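# Move filter cartridge from service panel into tray

## Task

Remove the round filter cartridge from the service panel and set it down resting on the tray's floor, either lying on its side or standing up. At the moment it is finally released, the cartridge must be above the tray, and the tray must stay flat on the table. Missing any of these fails the task. Nothing may count as finished if only the robot is holding it there at the end. Afterwards open the gripper and move the arm away.

## Robot and tools

Robot: two arms, left_arm and right_arm, each ending in a parallel two-finger gripper with a wrist force-torque sensor. The names are labels only. left_arm stands on the +y side.

Frame: one shared scene frame for both arms. Origin on the table top between the arms, +x out over the table, +z up. Positions in metres, orientations as quaternions written w first (qw, qx, qy, qz). Gripper axes: fingers point along its own +z, and they close and open along its own x. end_effector_position is the midpoint between the pads; fingertips extend 17.5 mm past it. A flat block protrudes about 9 cm toward the gripper's -y and rotates with it, so watch it for collisions. Pure rotations pivot about the pad midpoint. Reported hand positions can be slightly off, more so at long reach.

The command row: every moving call uses rows of exactly 20 numbers, always covering both arms even if one stays still. Numbers 1-10 are left_arm: x, y, z, qw, qx, qy, qz, then gripper position, force_limit, speed. Numbers 11-20 are the same ten for right_arm. x..qz are an absolute target pose in the scene frame, not an offset. The three gripper numbers each lie in [-1, 1]: position +1 is fully open (50 mm gap), about -0.65 brings the pads together, -1 means close on whatever is there. force_limit maps -1/0/+1 to roughly 20/102/185 N per pad (actual grip may be ~17% above). speed maps -1/0/+1 to 20/85/150 mm/s of gap change. To leave a gripper unchanged, resend its previous three numbers; a 0 is a real command. To hold an arm still, resend its last reported pose exactly plus its current gripper numbers. Keep orientation fixed by repeating the same target quaternion rather than copying the drifting reported one.

Tools:
- execute_actions(actions): a list of actions; each action is a table of up to 15 rows, one row per 1/30 s step, the last row repeated to fill 15 steps. Per step the commanded pose is clipped to within 100 mm and 16 degrees of the measured one, so long moves need several actions. A target more than 0.6 m from the gripper's current position along any of its axes is refused for both arms; if the first action fails this or anything is malformed, nothing runs. An empty list just returns state and images.
- move(target, speed, stop_force, blocking): target is one 20-number row; each gripper travels a straight line to its pose, paths finishing together in 0.5 to 10 s. speed is path top speed in m/s, 0.002 to 0.5 (default 0.25); rotation limited to twice that in rad/s. Paths do not avoid obstacles or the other arm. stop_force (9 to 40 N, shared) ends an arm's path when its wrist senses that much extra push opposing motion; use it only very slowly, not while rotating, and not after 0.2 s of scene time has yet to pass. Omit it when lifting off something the gripper presses on. blocking=false returns after 0.5 s; then use wait or stop before further commands; it cannot be combined with stop_force.
- wait(seconds): 0 to 10, holds last commands; ends early if a running move finishes.
- stop(): brakes a running move; fingers continue.
- zoom_image(camera, region): region [x0, y0, x1, y1] in pixels, at most 504x504, on cam_head_left, cam_head_right, cam_left_wrist or cam_right_wrist (each 896x504).
- show_instructions(): displays the scene's reference images.
- finished_scene(scene): ends the current scene, given its number; irreversible, reports success.

Results: a state line per arm with pose and velocities; Hand target lines show where the controller is steering; step readings list positions, with HELD marking rows that were held back. "pose unreachable" means the clearance check altered that arm's command. Wrist force and torque are in the end effector's axes, noisy (offset up to ~4 N, noise up to ~2.4 N), saturating near 50 N; pressing on a surface gives force pointing back into the arm. A move adds a "move:" line: done, off_target, moving, held, contact (stop_force fired) or fault, plus limits such as paced (target clipped) or held (steps blocked, after which the arm may overshoot speed). Gripper object_status: 0 moving, 1 blocked while opening, 2 blocked while closing (a grasp), 3 reached command or pads met (likely empty). position_measured counts convert to opening as (250 - counts) x 0.202 mm. Changing position by at least 0.01 is needed before a new force_limit or speed applies. After a grip at force_limit -1, status 2 may persist even if the object slipped out.

Cautions: arms are stiff, so commanding even a little past a firm contact can trigger a fault; a joint torque at its limit (141 N m for the big joints, 26.3 N m for the wrists) or an external force of 150 N stops that arm for 10 s. Approach slowly near contact. Never let the arms collide or press each other. Do not knock anything off the table or tip the tray. Avoid drops, slips and slams; lower the cartridge onto the tray floor before opening. Loose objects may occasionally be nudged. Holding loads heats motors: MOTOR HOT from 70 °C, brakes at 85 °C. Motion lags commands by about 0.17 s, and the simulation continues while you compose replies.

Each tool is called after ">>>" by a JSON object that holds its "method" and its "body", one argument or row to a line.

## Session

>>> {"method": "execute_actions", "body": {
  "actions": []
}}

>>> {"method": "show_instructions", "body": {

}}

Scene clock: 0.00 s.
left_arm: end_effector_position=(+0.5848, +0.7068, +0.3076) position_measured=3 object_status=3 end_effector_quat_wxyz=(-0.174, -0.373, +0.908, -0.071) end_effector_velocity=(-0.000, +0.000, +0.001) end_effector_angular_velocity=(-0.001, -0.002, -0.001) | right_arm: end_effector_position=(+0.4435, -0.3467, +0.1870) position_measured=3 object_status=3 end_effector_quat_wxyz=(-0.000, +0.651, +0.759, +0.000) end_effector_velocity=(-0.000, +0.000, +0.000) end_effector_angular_velocity=(+0.001, -0.001, +0.001)
Joint positions: left_arm=[ 0.454 -0.935  0.703 -0.995 -1.735 -2.001] | right_arm=[ 3.457 -1.418 -2.042 -1.252  1.572  0.316]
Joint velocities: left_arm=[ 0.001 -0.001 -0.    -0.    -0.001  0.002] | right_arm=[ 0.001  0.001  0.     0.     0.001 -0.001]
Motor temperatures (°C, as the motors report them): left_arm=[27 26 26 28 33 31] | right_arm=[22 25 25 26 29 36]
Wrist force (N, on the end effector, along its own x y z axes, offset not removed): no reading
Wrist torque (N m, same axes, about the end effector's origin, offset not removed): no reading
Hand target (left_arm): +0.585, +0.707, +0.308; -0.174, -0.373, +0.908, -0.071
Hand target (right_arm): +0.444, -0.347, +0.187; -0.000, +0.651, +0.759, +0.000

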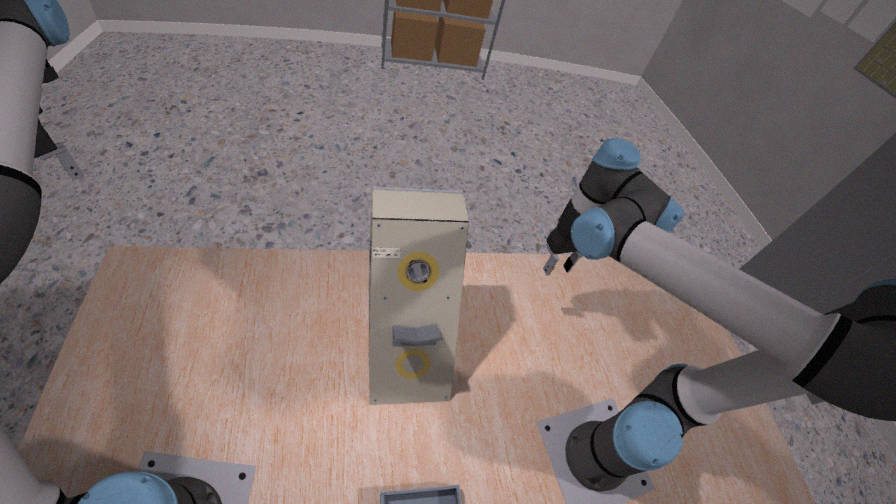

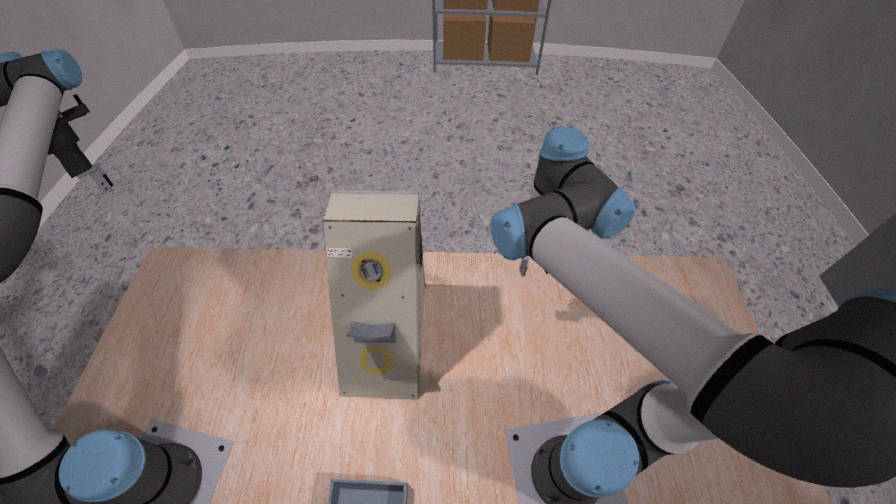

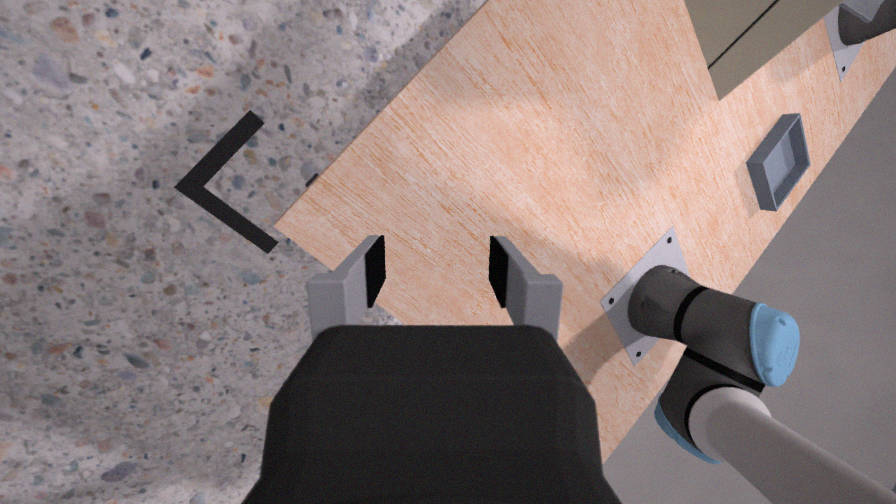

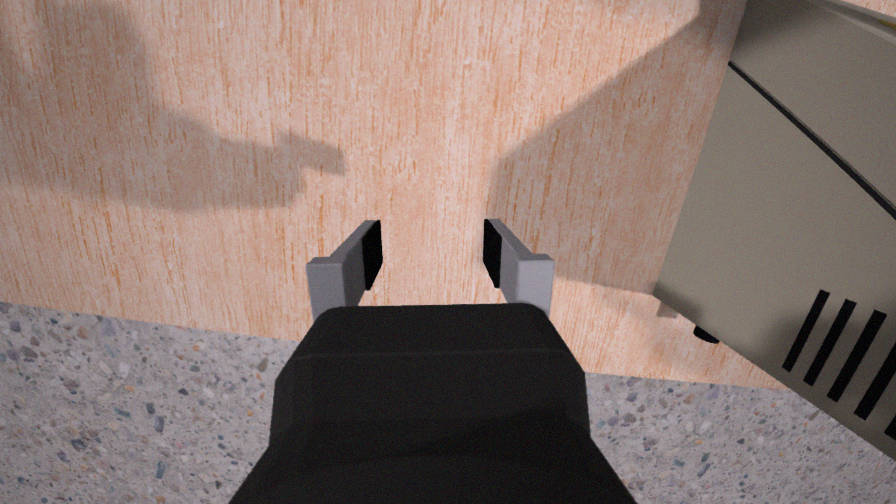

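Reference images for this scene: manual page 1, manual page 2, manual page 3, manual page 4, manual page 5, manual page 6, manual page 7.

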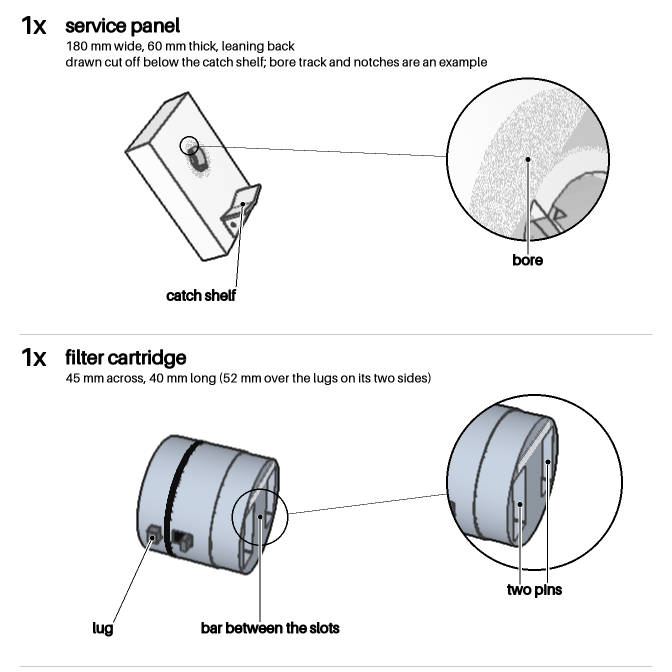

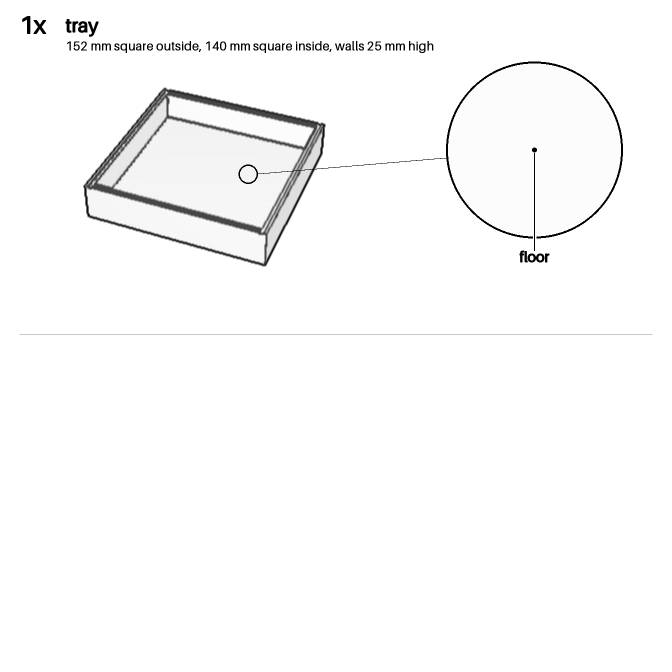

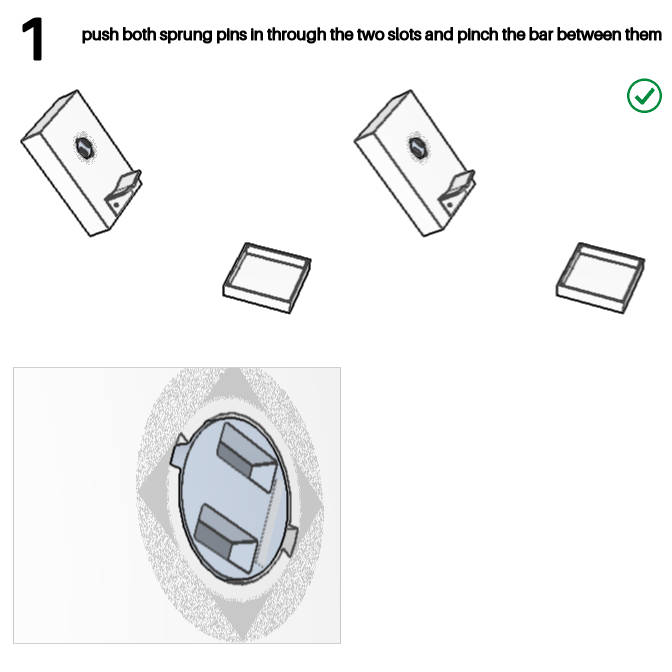

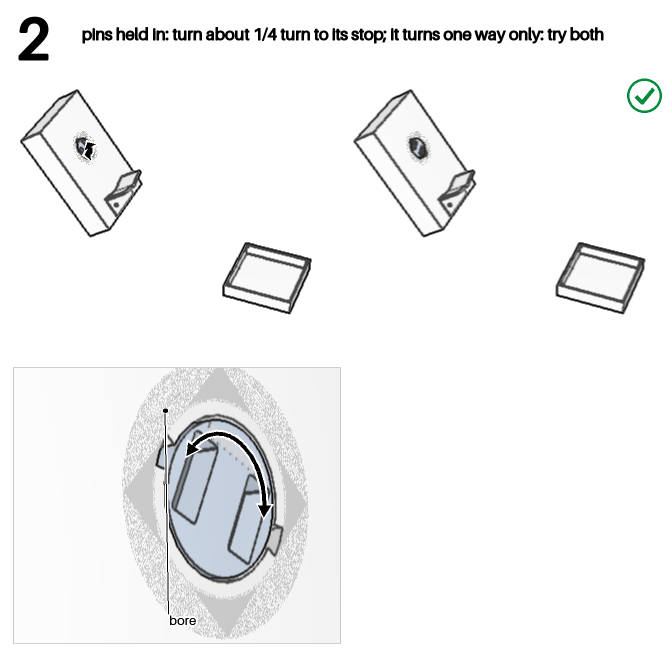

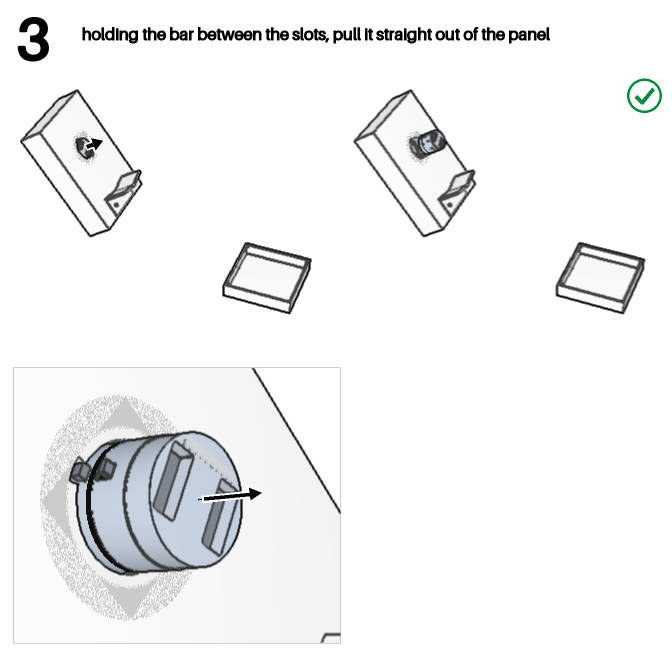

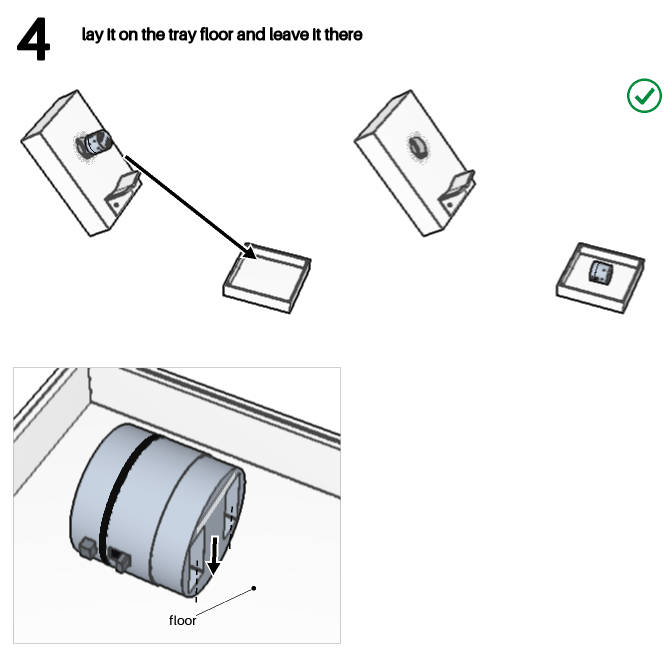

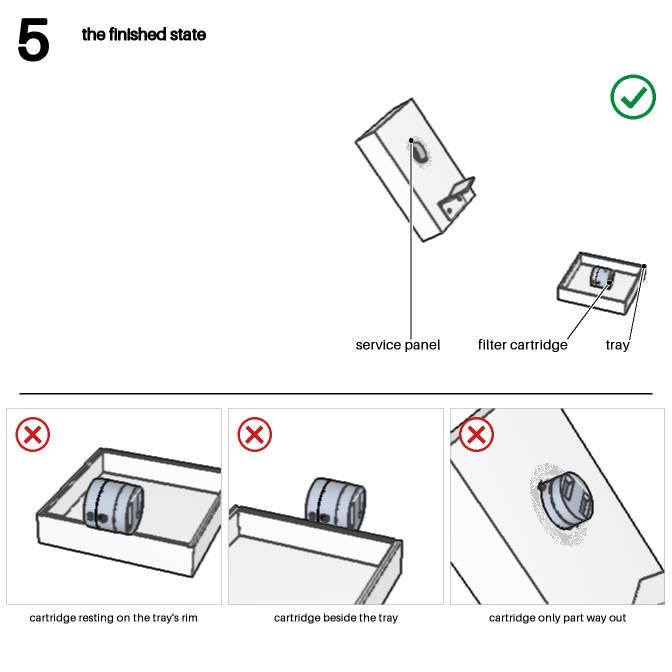

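>>> {"method": "zoom_image", "body": {
  "camera": "cam_head_left",
  "region": [360, 220, 480, 320]
}}

Region (360, 220, 480, 320) of cam_head_left's 896x504 image, scaled by 4.200, with more detail than that image has.

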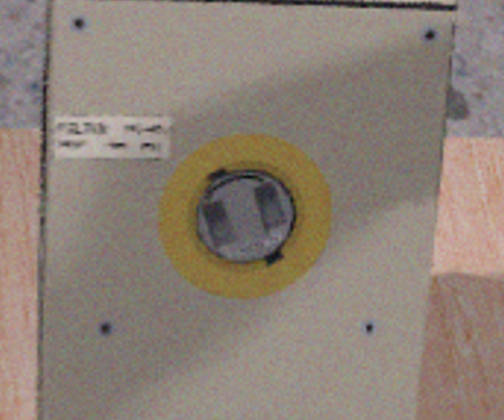

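>>> {"method": "move", "body": {
  "target": [0.5848,0.7068,0.3076,-0.174,-0.373,0.908,-0.071,1,0,0,0.28,-0.15,0.31,0.3782,0.5088,0.7265,0.2649,-0.06,0,0]
}}

>>> {"method": "move", "body": {
  "target": [0.5848,0.7068,0.3076,-0.174,-0.373,0.908,-0.071,1,0,0,0.32,0,0.297,0.3782,0.5088,0.7265,0.2649,-0.06,0,0],
  "speed": 0.15
}}

>>> {"method": "zoom_image", "body": {
  "camera": "cam_right_wrist",
  "region": [280, 80, 580, 320]
}}

Scene clock: 3.70 s.
left_arm: end_effector_position=(+0.5848, +0.7068, +0.3076) position_measured=3 object_status=3 end_effector_quat_wxyz=(-0.174, -0.373, +0.908, -0.071) end_effector_velocity=(-0.000, +0.001, -0.001) end_effector_angular_velocity=(-0.001, +0.000, +0.000) | right_arm: end_effector_position=(+0.2802, -0.1504, +0.3096) position_measured=161 object_status=3 end_effector_quat_wxyz=(+0.377, +0.509, +0.727, +0.264) end_effector_velocity=(-0.001, +0.000, -0.000) end_effector_angular_velocity=(-0.001, -0.013, -0.007)
Joint positions: left_arm=[ 0.454 -0.935  0.704 -0.997 -1.734 -2.001] | right_arm=[ 4.981 -0.956 -2.118 -2.164  0.73   1.883]
Joint velocities: left_arm=[ 0.001  0.001 -0.    -0.    -0.     0.001] | right_arm=[ 0.009 -0.01   0.003 -0.022 -0.002  0.03 ]
Motor temperatures (°C, as the motors report them): left_arm=[27 26 26 28 33 31] | right_arm=[22 25 25 26 29 36]
Wrist force (N, on the end effector, along its own x y z axes, offset not removed): left_arm=[-1.0 -2.1 0.3] | right_arm=[-1.4 -0.9 1.5]
Wrist torque (N m, same axes, about the end effector's origin, offset not removed): left_arm=[-0.45 0.24 -0.15] | right_arm=[-0.01 0.19 0.04]
Hand target (left_arm): +0.585, +0.707, +0.308; -0.174, -0.373, +0.908, -0.071
Hand target (right_arm): +0.280, -0.150, +0.310; +0.378, +0.509, +0.727, +0.264
Off the commanded pose (left_arm): 0.000 m, 0 deg.
Off the commanded pose (right_arm): 0.001 m, 0 deg.
move: done

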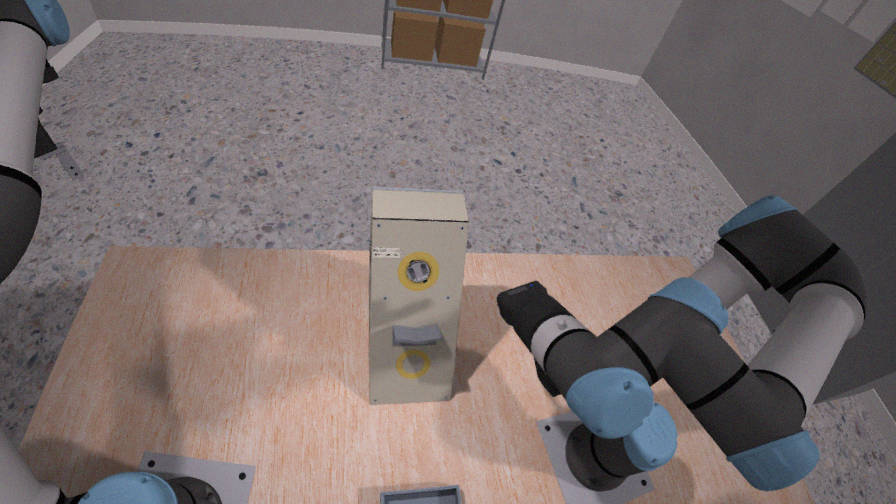

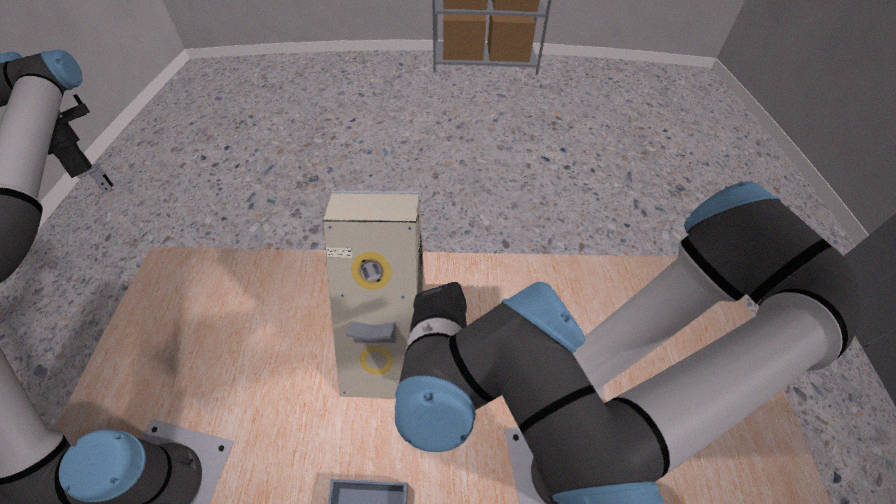

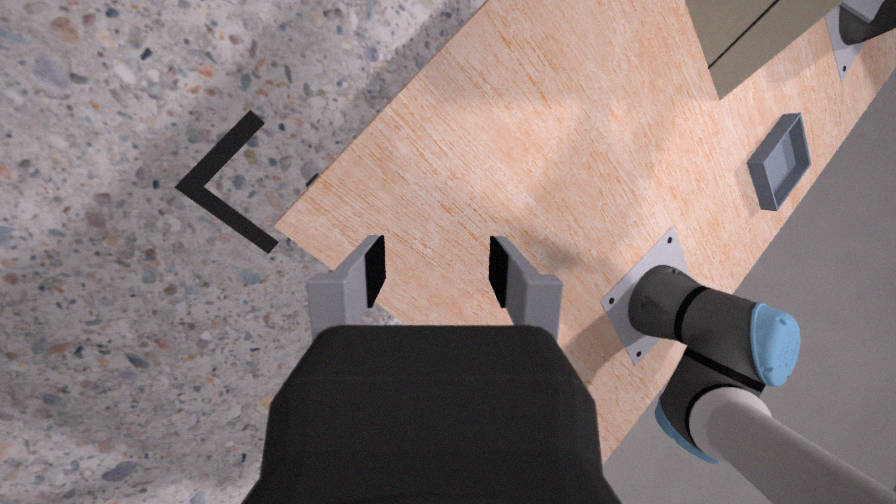

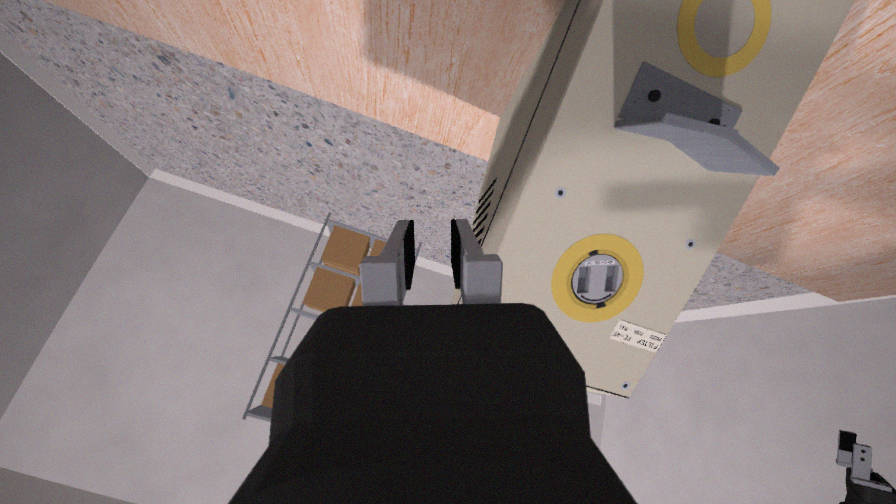

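Scene clock: 5.40 s.
left_arm: end_effector_position=(+0.5848, +0.7068, +0.3076) position_measured=3 object_status=3 end_effector_quat_wxyz=(-0.174, -0.373, +0.908, -0.071) end_effector_velocity=(+0.000, -0.000, +0.000) end_effector_angular_velocity=(-0.000, -0.001, -0.001) | right_arm: end_effector_position=(+0.3199, -0.0003, +0.2973) position_measured=161 object_status=3 end_effector_quat_wxyz=(+0.378, +0.509, +0.726, +0.265) end_effector_velocity=(+0.000, +0.003, -0.001) end_effector_angular_velocity=(-0.000, +0.003, +0.001)
Joint positions: left_arm=[ 0.454 -0.935  0.704 -0.997 -1.734 -2.001] | right_arm=[ 4.724 -1.382 -1.977 -1.586  0.63   1.506]
Joint velocities: left_arm=[ 0.    -0.     0.    -0.001 -0.     0.001] | right_arm=[-0.003 -0.007  0.003  0.011  0.002 -0.008]
Motor temperatures (°C, as the motors report them): left_arm=[27 26 26 28 33 31] | right_arm=[22 25 25 26 29 36]
Wrist force (N, on the end effector, along its own x y z axes, offset not removed): left_arm=[-0.4 1.9 -0.3] | right_arm=[-1.4 -1.6 2.6]
Wrist torque (N m, same axes, about the end effector's origin, offset not removed): left_arm=[0.17 0.14 0.15] | right_arm=[-0.24 0.08 0.08]
Hand target (left_arm): +0.585, +0.707, +0.308; -0.174, -0.373, +0.908, -0.071
Hand target (right_arm): +0.320, +0.000, +0.297; +0.378, +0.509, +0.727, +0.265
Off the commanded pose (left_arm): 0.000 m, 0 deg.
Off the commanded pose (right_arm): 0.000 m, 0 deg.
move: done

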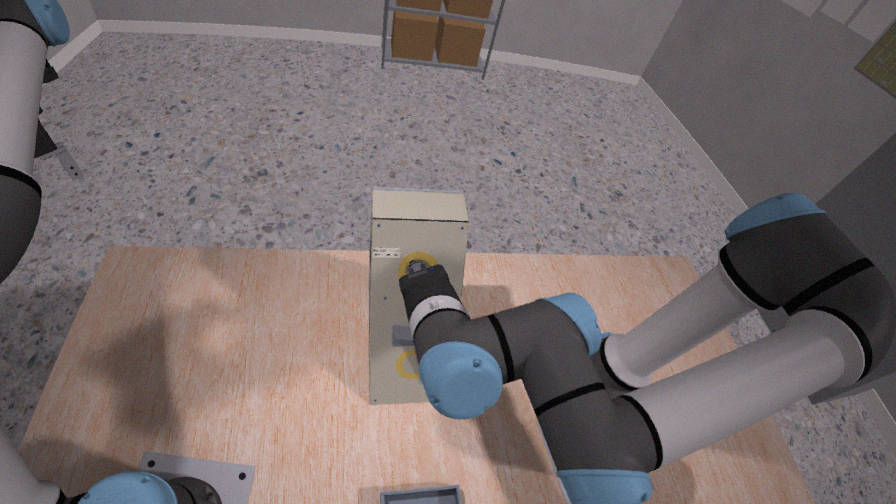

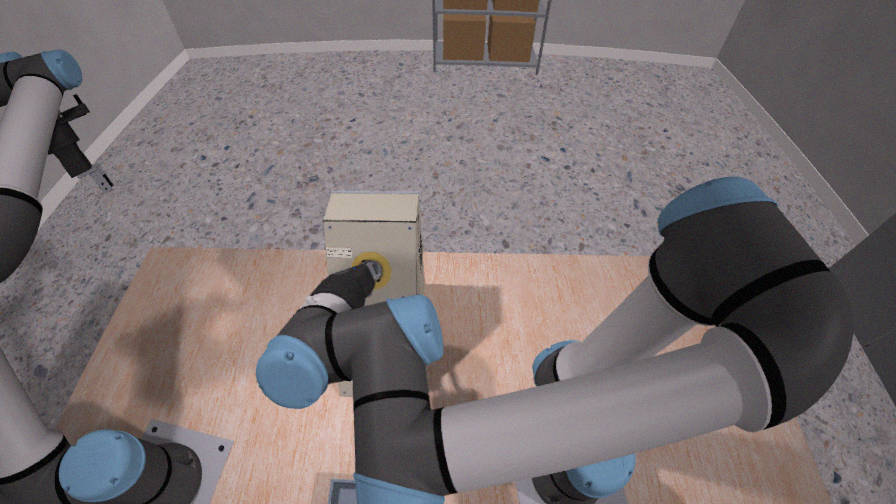

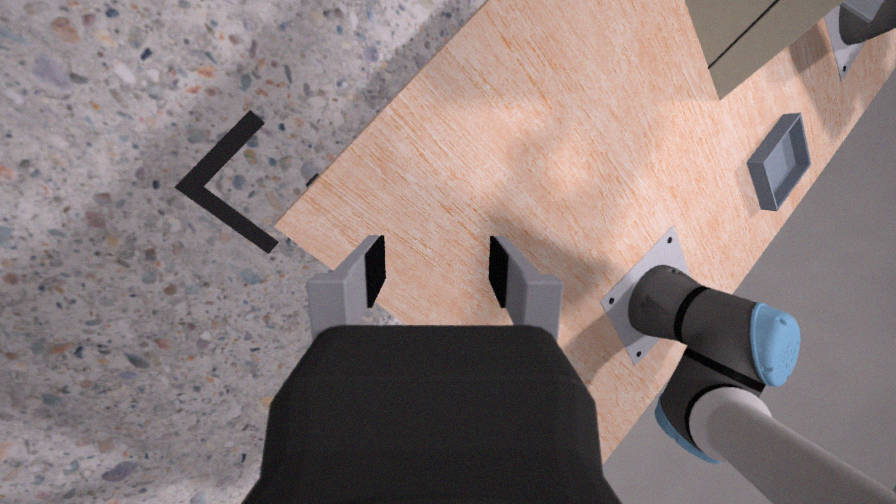

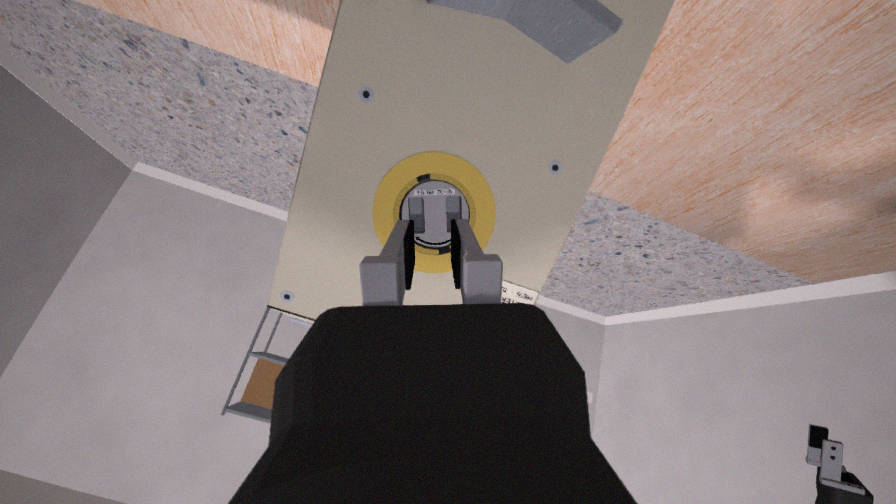

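Region (280, 80, 580, 320) of cam_right_wrist's 896x504 image, scaled by 1.680, with more detail than that image has; it fills the top 403 rows of this view, and the rest is white.

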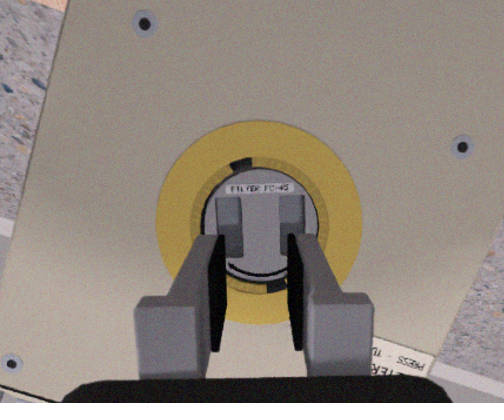

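>>> {"method": "move", "body": {
  "target": [0.5848,0.7068,0.3076,-0.174,-0.373,0.908,-0.071,1,0,0,0.352,0,0.2746,0.3782,0.5088,0.7265,0.2649,-0.06,0,0],
  "speed": 0.05
}}

>>> {"method": "zoom_image", "body": {
  "camera": "cam_right_wrist",
  "region": [330, 150, 530, 310]
}}

Scene clock: 6.87 s.
left_arm: end_effector_position=(+0.5848, +0.7068, +0.3076) position_measured=3 object_status=3 end_effector_quat_wxyz=(-0.174, -0.373, +0.908, -0.071) end_effector_velocity=(+0.001, -0.001, -0.001) end_effector_angular_velocity=(-0.000, +0.001, -0.001) | right_arm: end_effector_position=(+0.3517, -0.0000, +0.2748) position_measured=161 object_status=3 end_effector_quat_wxyz=(+0.378, +0.509, +0.726, +0.265) end_effector_velocity=(+0.002, +0.000, -0.001) end_effector_angular_velocity=(+0.002, +0.002, +0.002)
Joint positions: left_arm=[ 0.454 -0.935  0.704 -0.997 -1.734 -2.001] | right_arm=[ 4.646 -1.416 -2.036 -1.385  0.616  1.374]
Joint velocities: left_arm=[-0.001  0.001  0.    -0.    -0.     0.   ] | right_arm=[-0.006 -0.001 -0.004  0.019  0.001 -0.013]
Motor temperatures (°C, as the motors report them): left_arm=[27 26 26 28 33 31] | right_arm=[22 25 25 26 29 36]
Wrist force (N, on the end effector, along its own x y z axes, offset not removed): left_arm=[1.5 -1.1 -2.2] | right_arm=[-0.7 0.9 -0.7]
Wrist torque (N m, same axes, about the end effector's origin, offset not removed): left_arm=[-0.53 -0.45 -0.04] | right_arm=[0.12 0.04 0.05]
Hand target (left_arm): +0.585, +0.707, +0.308; -0.174, -0.373, +0.908, -0.071
Hand target (right_arm): +0.352, +0.000, +0.275; +0.378, +0.509, +0.727, +0.265
Off the commanded pose (left_arm): 0.000 m, 0 deg.
Off the commanded pose (right_arm): 0.000 m, 0 deg.
move: done

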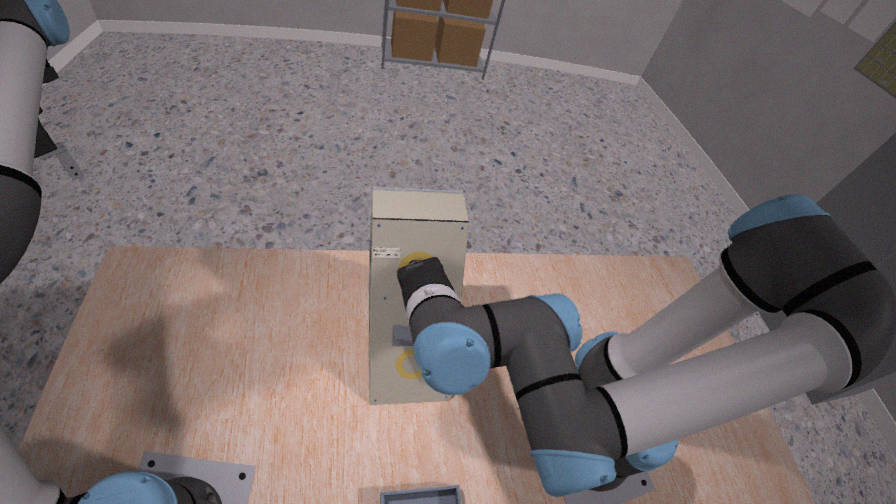

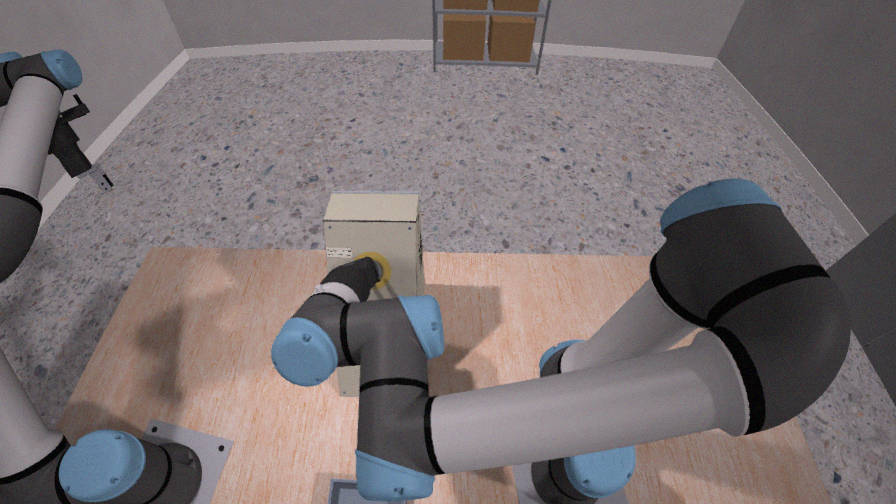

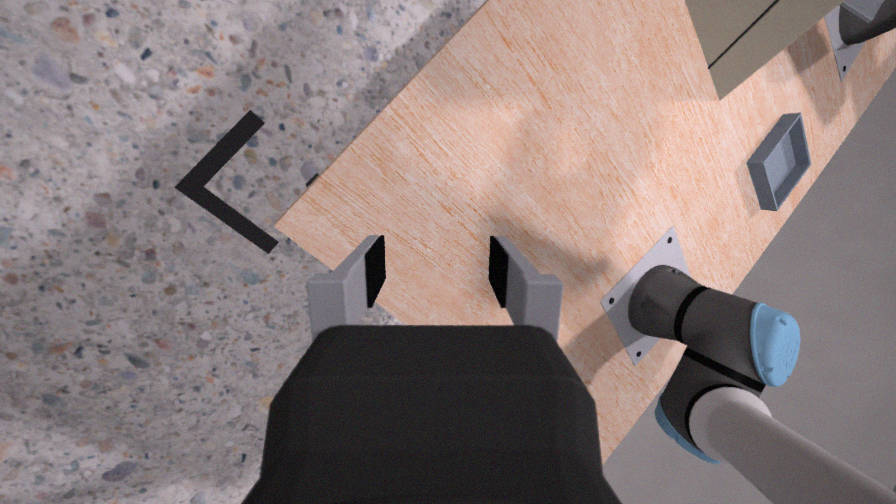

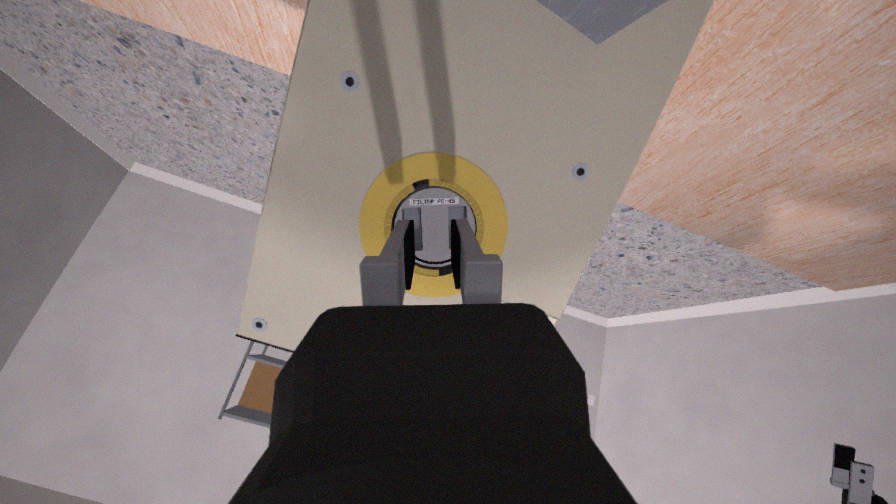

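Region (330, 150, 530, 310) of cam_right_wrist's 896x504 image, scaled by 2.520, with more detail than that image has; it fills the top 403 rows of this view, and the rest is white.

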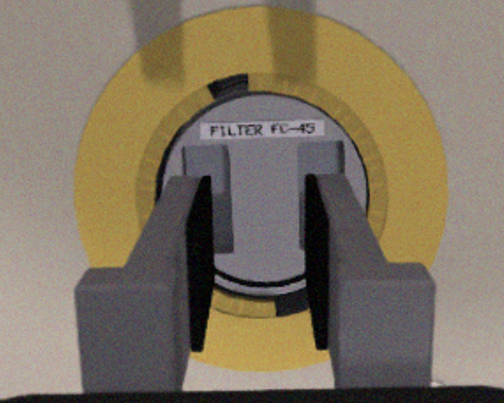

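>>> {"method": "move", "body": {
  "target": [0.5848,0.7068,0.3076,-0.174,-0.373,0.908,-0.071,1,0,0,0.3556,-0.0003,0.2676,0.3782,0.5088,0.7265,0.2649,-0.06,0,0],
  "speed": 0.02
}}

>>> {"method": "zoom_image", "body": {
  "camera": "cam_right_wrist",
  "region": [330, 150, 530, 310]
}}

Scene clock: 8.20 s.
left_arm: end_effector_position=(+0.5848, +0.7068, +0.3076) position_measured=3 object_status=3 end_effector_quat_wxyz=(-0.174, -0.373, +0.908, -0.071) end_effector_velocity=(-0.000, -0.000, -0.000) end_effector_angular_velocity=(-0.000, +0.000, +0.000) | right_arm: end_effector_position=(+0.3554, -0.0003, +0.2679) position_measured=161 object_status=3 end_effector_quat_wxyz=(+0.378, +0.509, +0.727, +0.265) end_effector_velocity=(+0.002, -0.000, -0.002) end_effector_angular_velocity=(+0.003, -0.000, -0.001)
Joint positions: left_arm=[ 0.454 -0.935  0.704 -0.997 -1.734 -2.001] | right_arm=[ 4.637 -1.424 -2.051 -1.349  0.615  1.358]
Joint velocities: left_arm=[ 0.    -0.     0.001  0.    -0.     0.   ] | right_arm=[-0.004 -0.002 -0.005  0.013 -0.001 -0.005]
Motor temperatures (°C, as the motors report them): left_arm=[27 26 26 28 33 31] | right_arm=[22 25 25 26 29 36]
Wrist force (N, on the end effector, along its own x y z axes, offset not removed): left_arm=[1.0 -2.6 -0.6] | right_arm=[-0.6 -1.8 0.4]
Wrist torque (N m, same axes, about the end effector's origin, offset not removed): left_arm=[-0.48 -0.26 -0.05] | right_arm=[-0.31 0.07 0.11]
Hand target (left_arm): +0.585, +0.707, +0.308; -0.174, -0.373, +0.908, -0.071
Hand target (right_arm): +0.356, -0.000, +0.268; +0.378, +0.509, +0.727, +0.265
Off the commanded pose (left_arm): 0.000 m, 0 deg.
Off the commanded pose (right_arm): 0.000 m, 0 deg.
move: done

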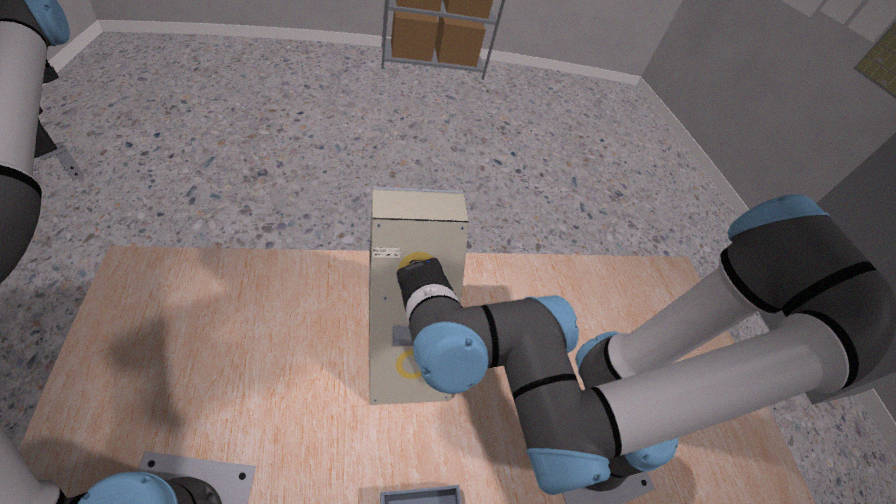

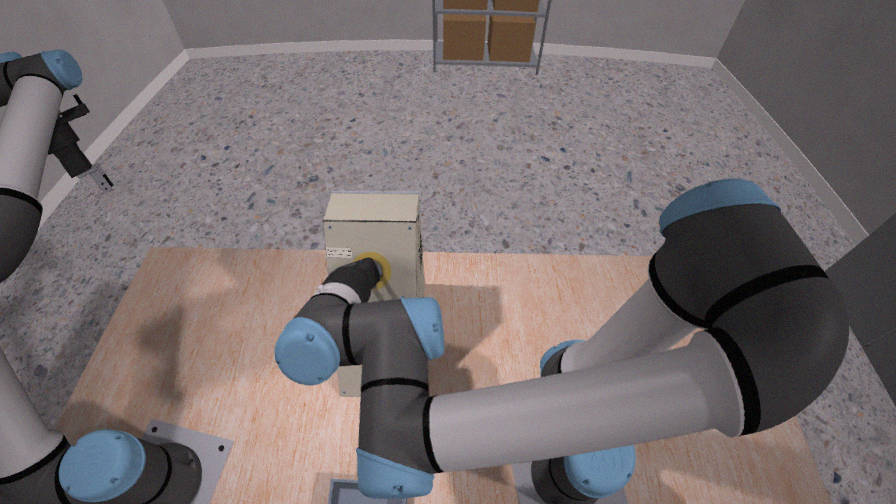

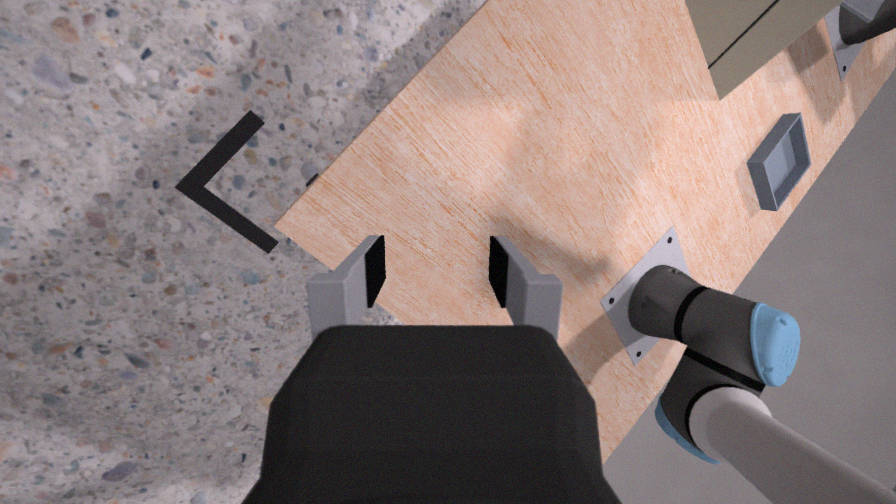

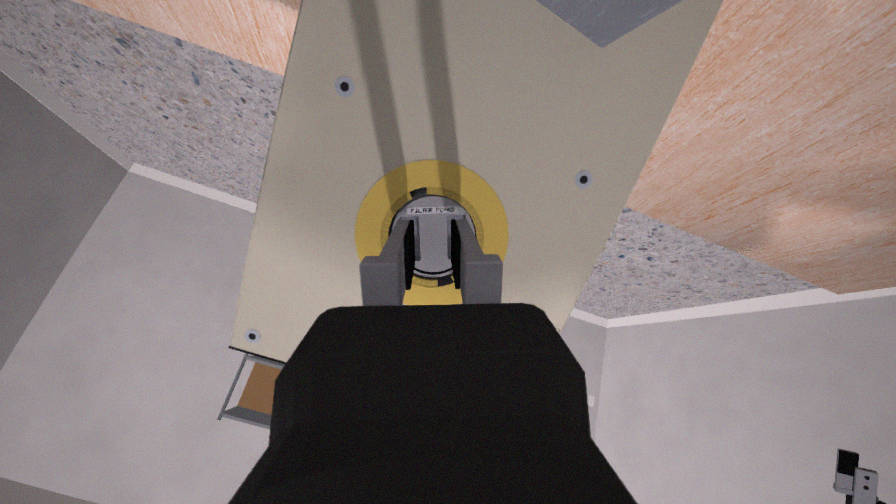

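Region (330, 150, 530, 310) of cam_right_wrist's 896x504 image, scaled by 2.520, with more detail than that image has; it fills the top 403 rows of this view, and the rest is white.

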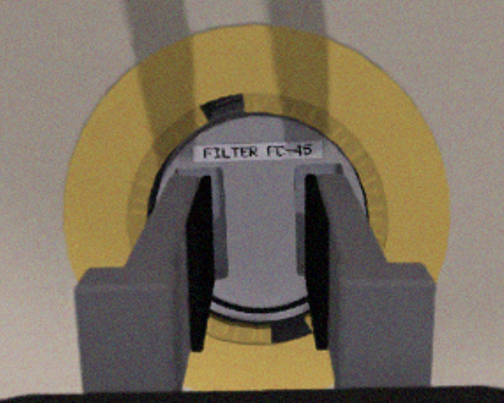

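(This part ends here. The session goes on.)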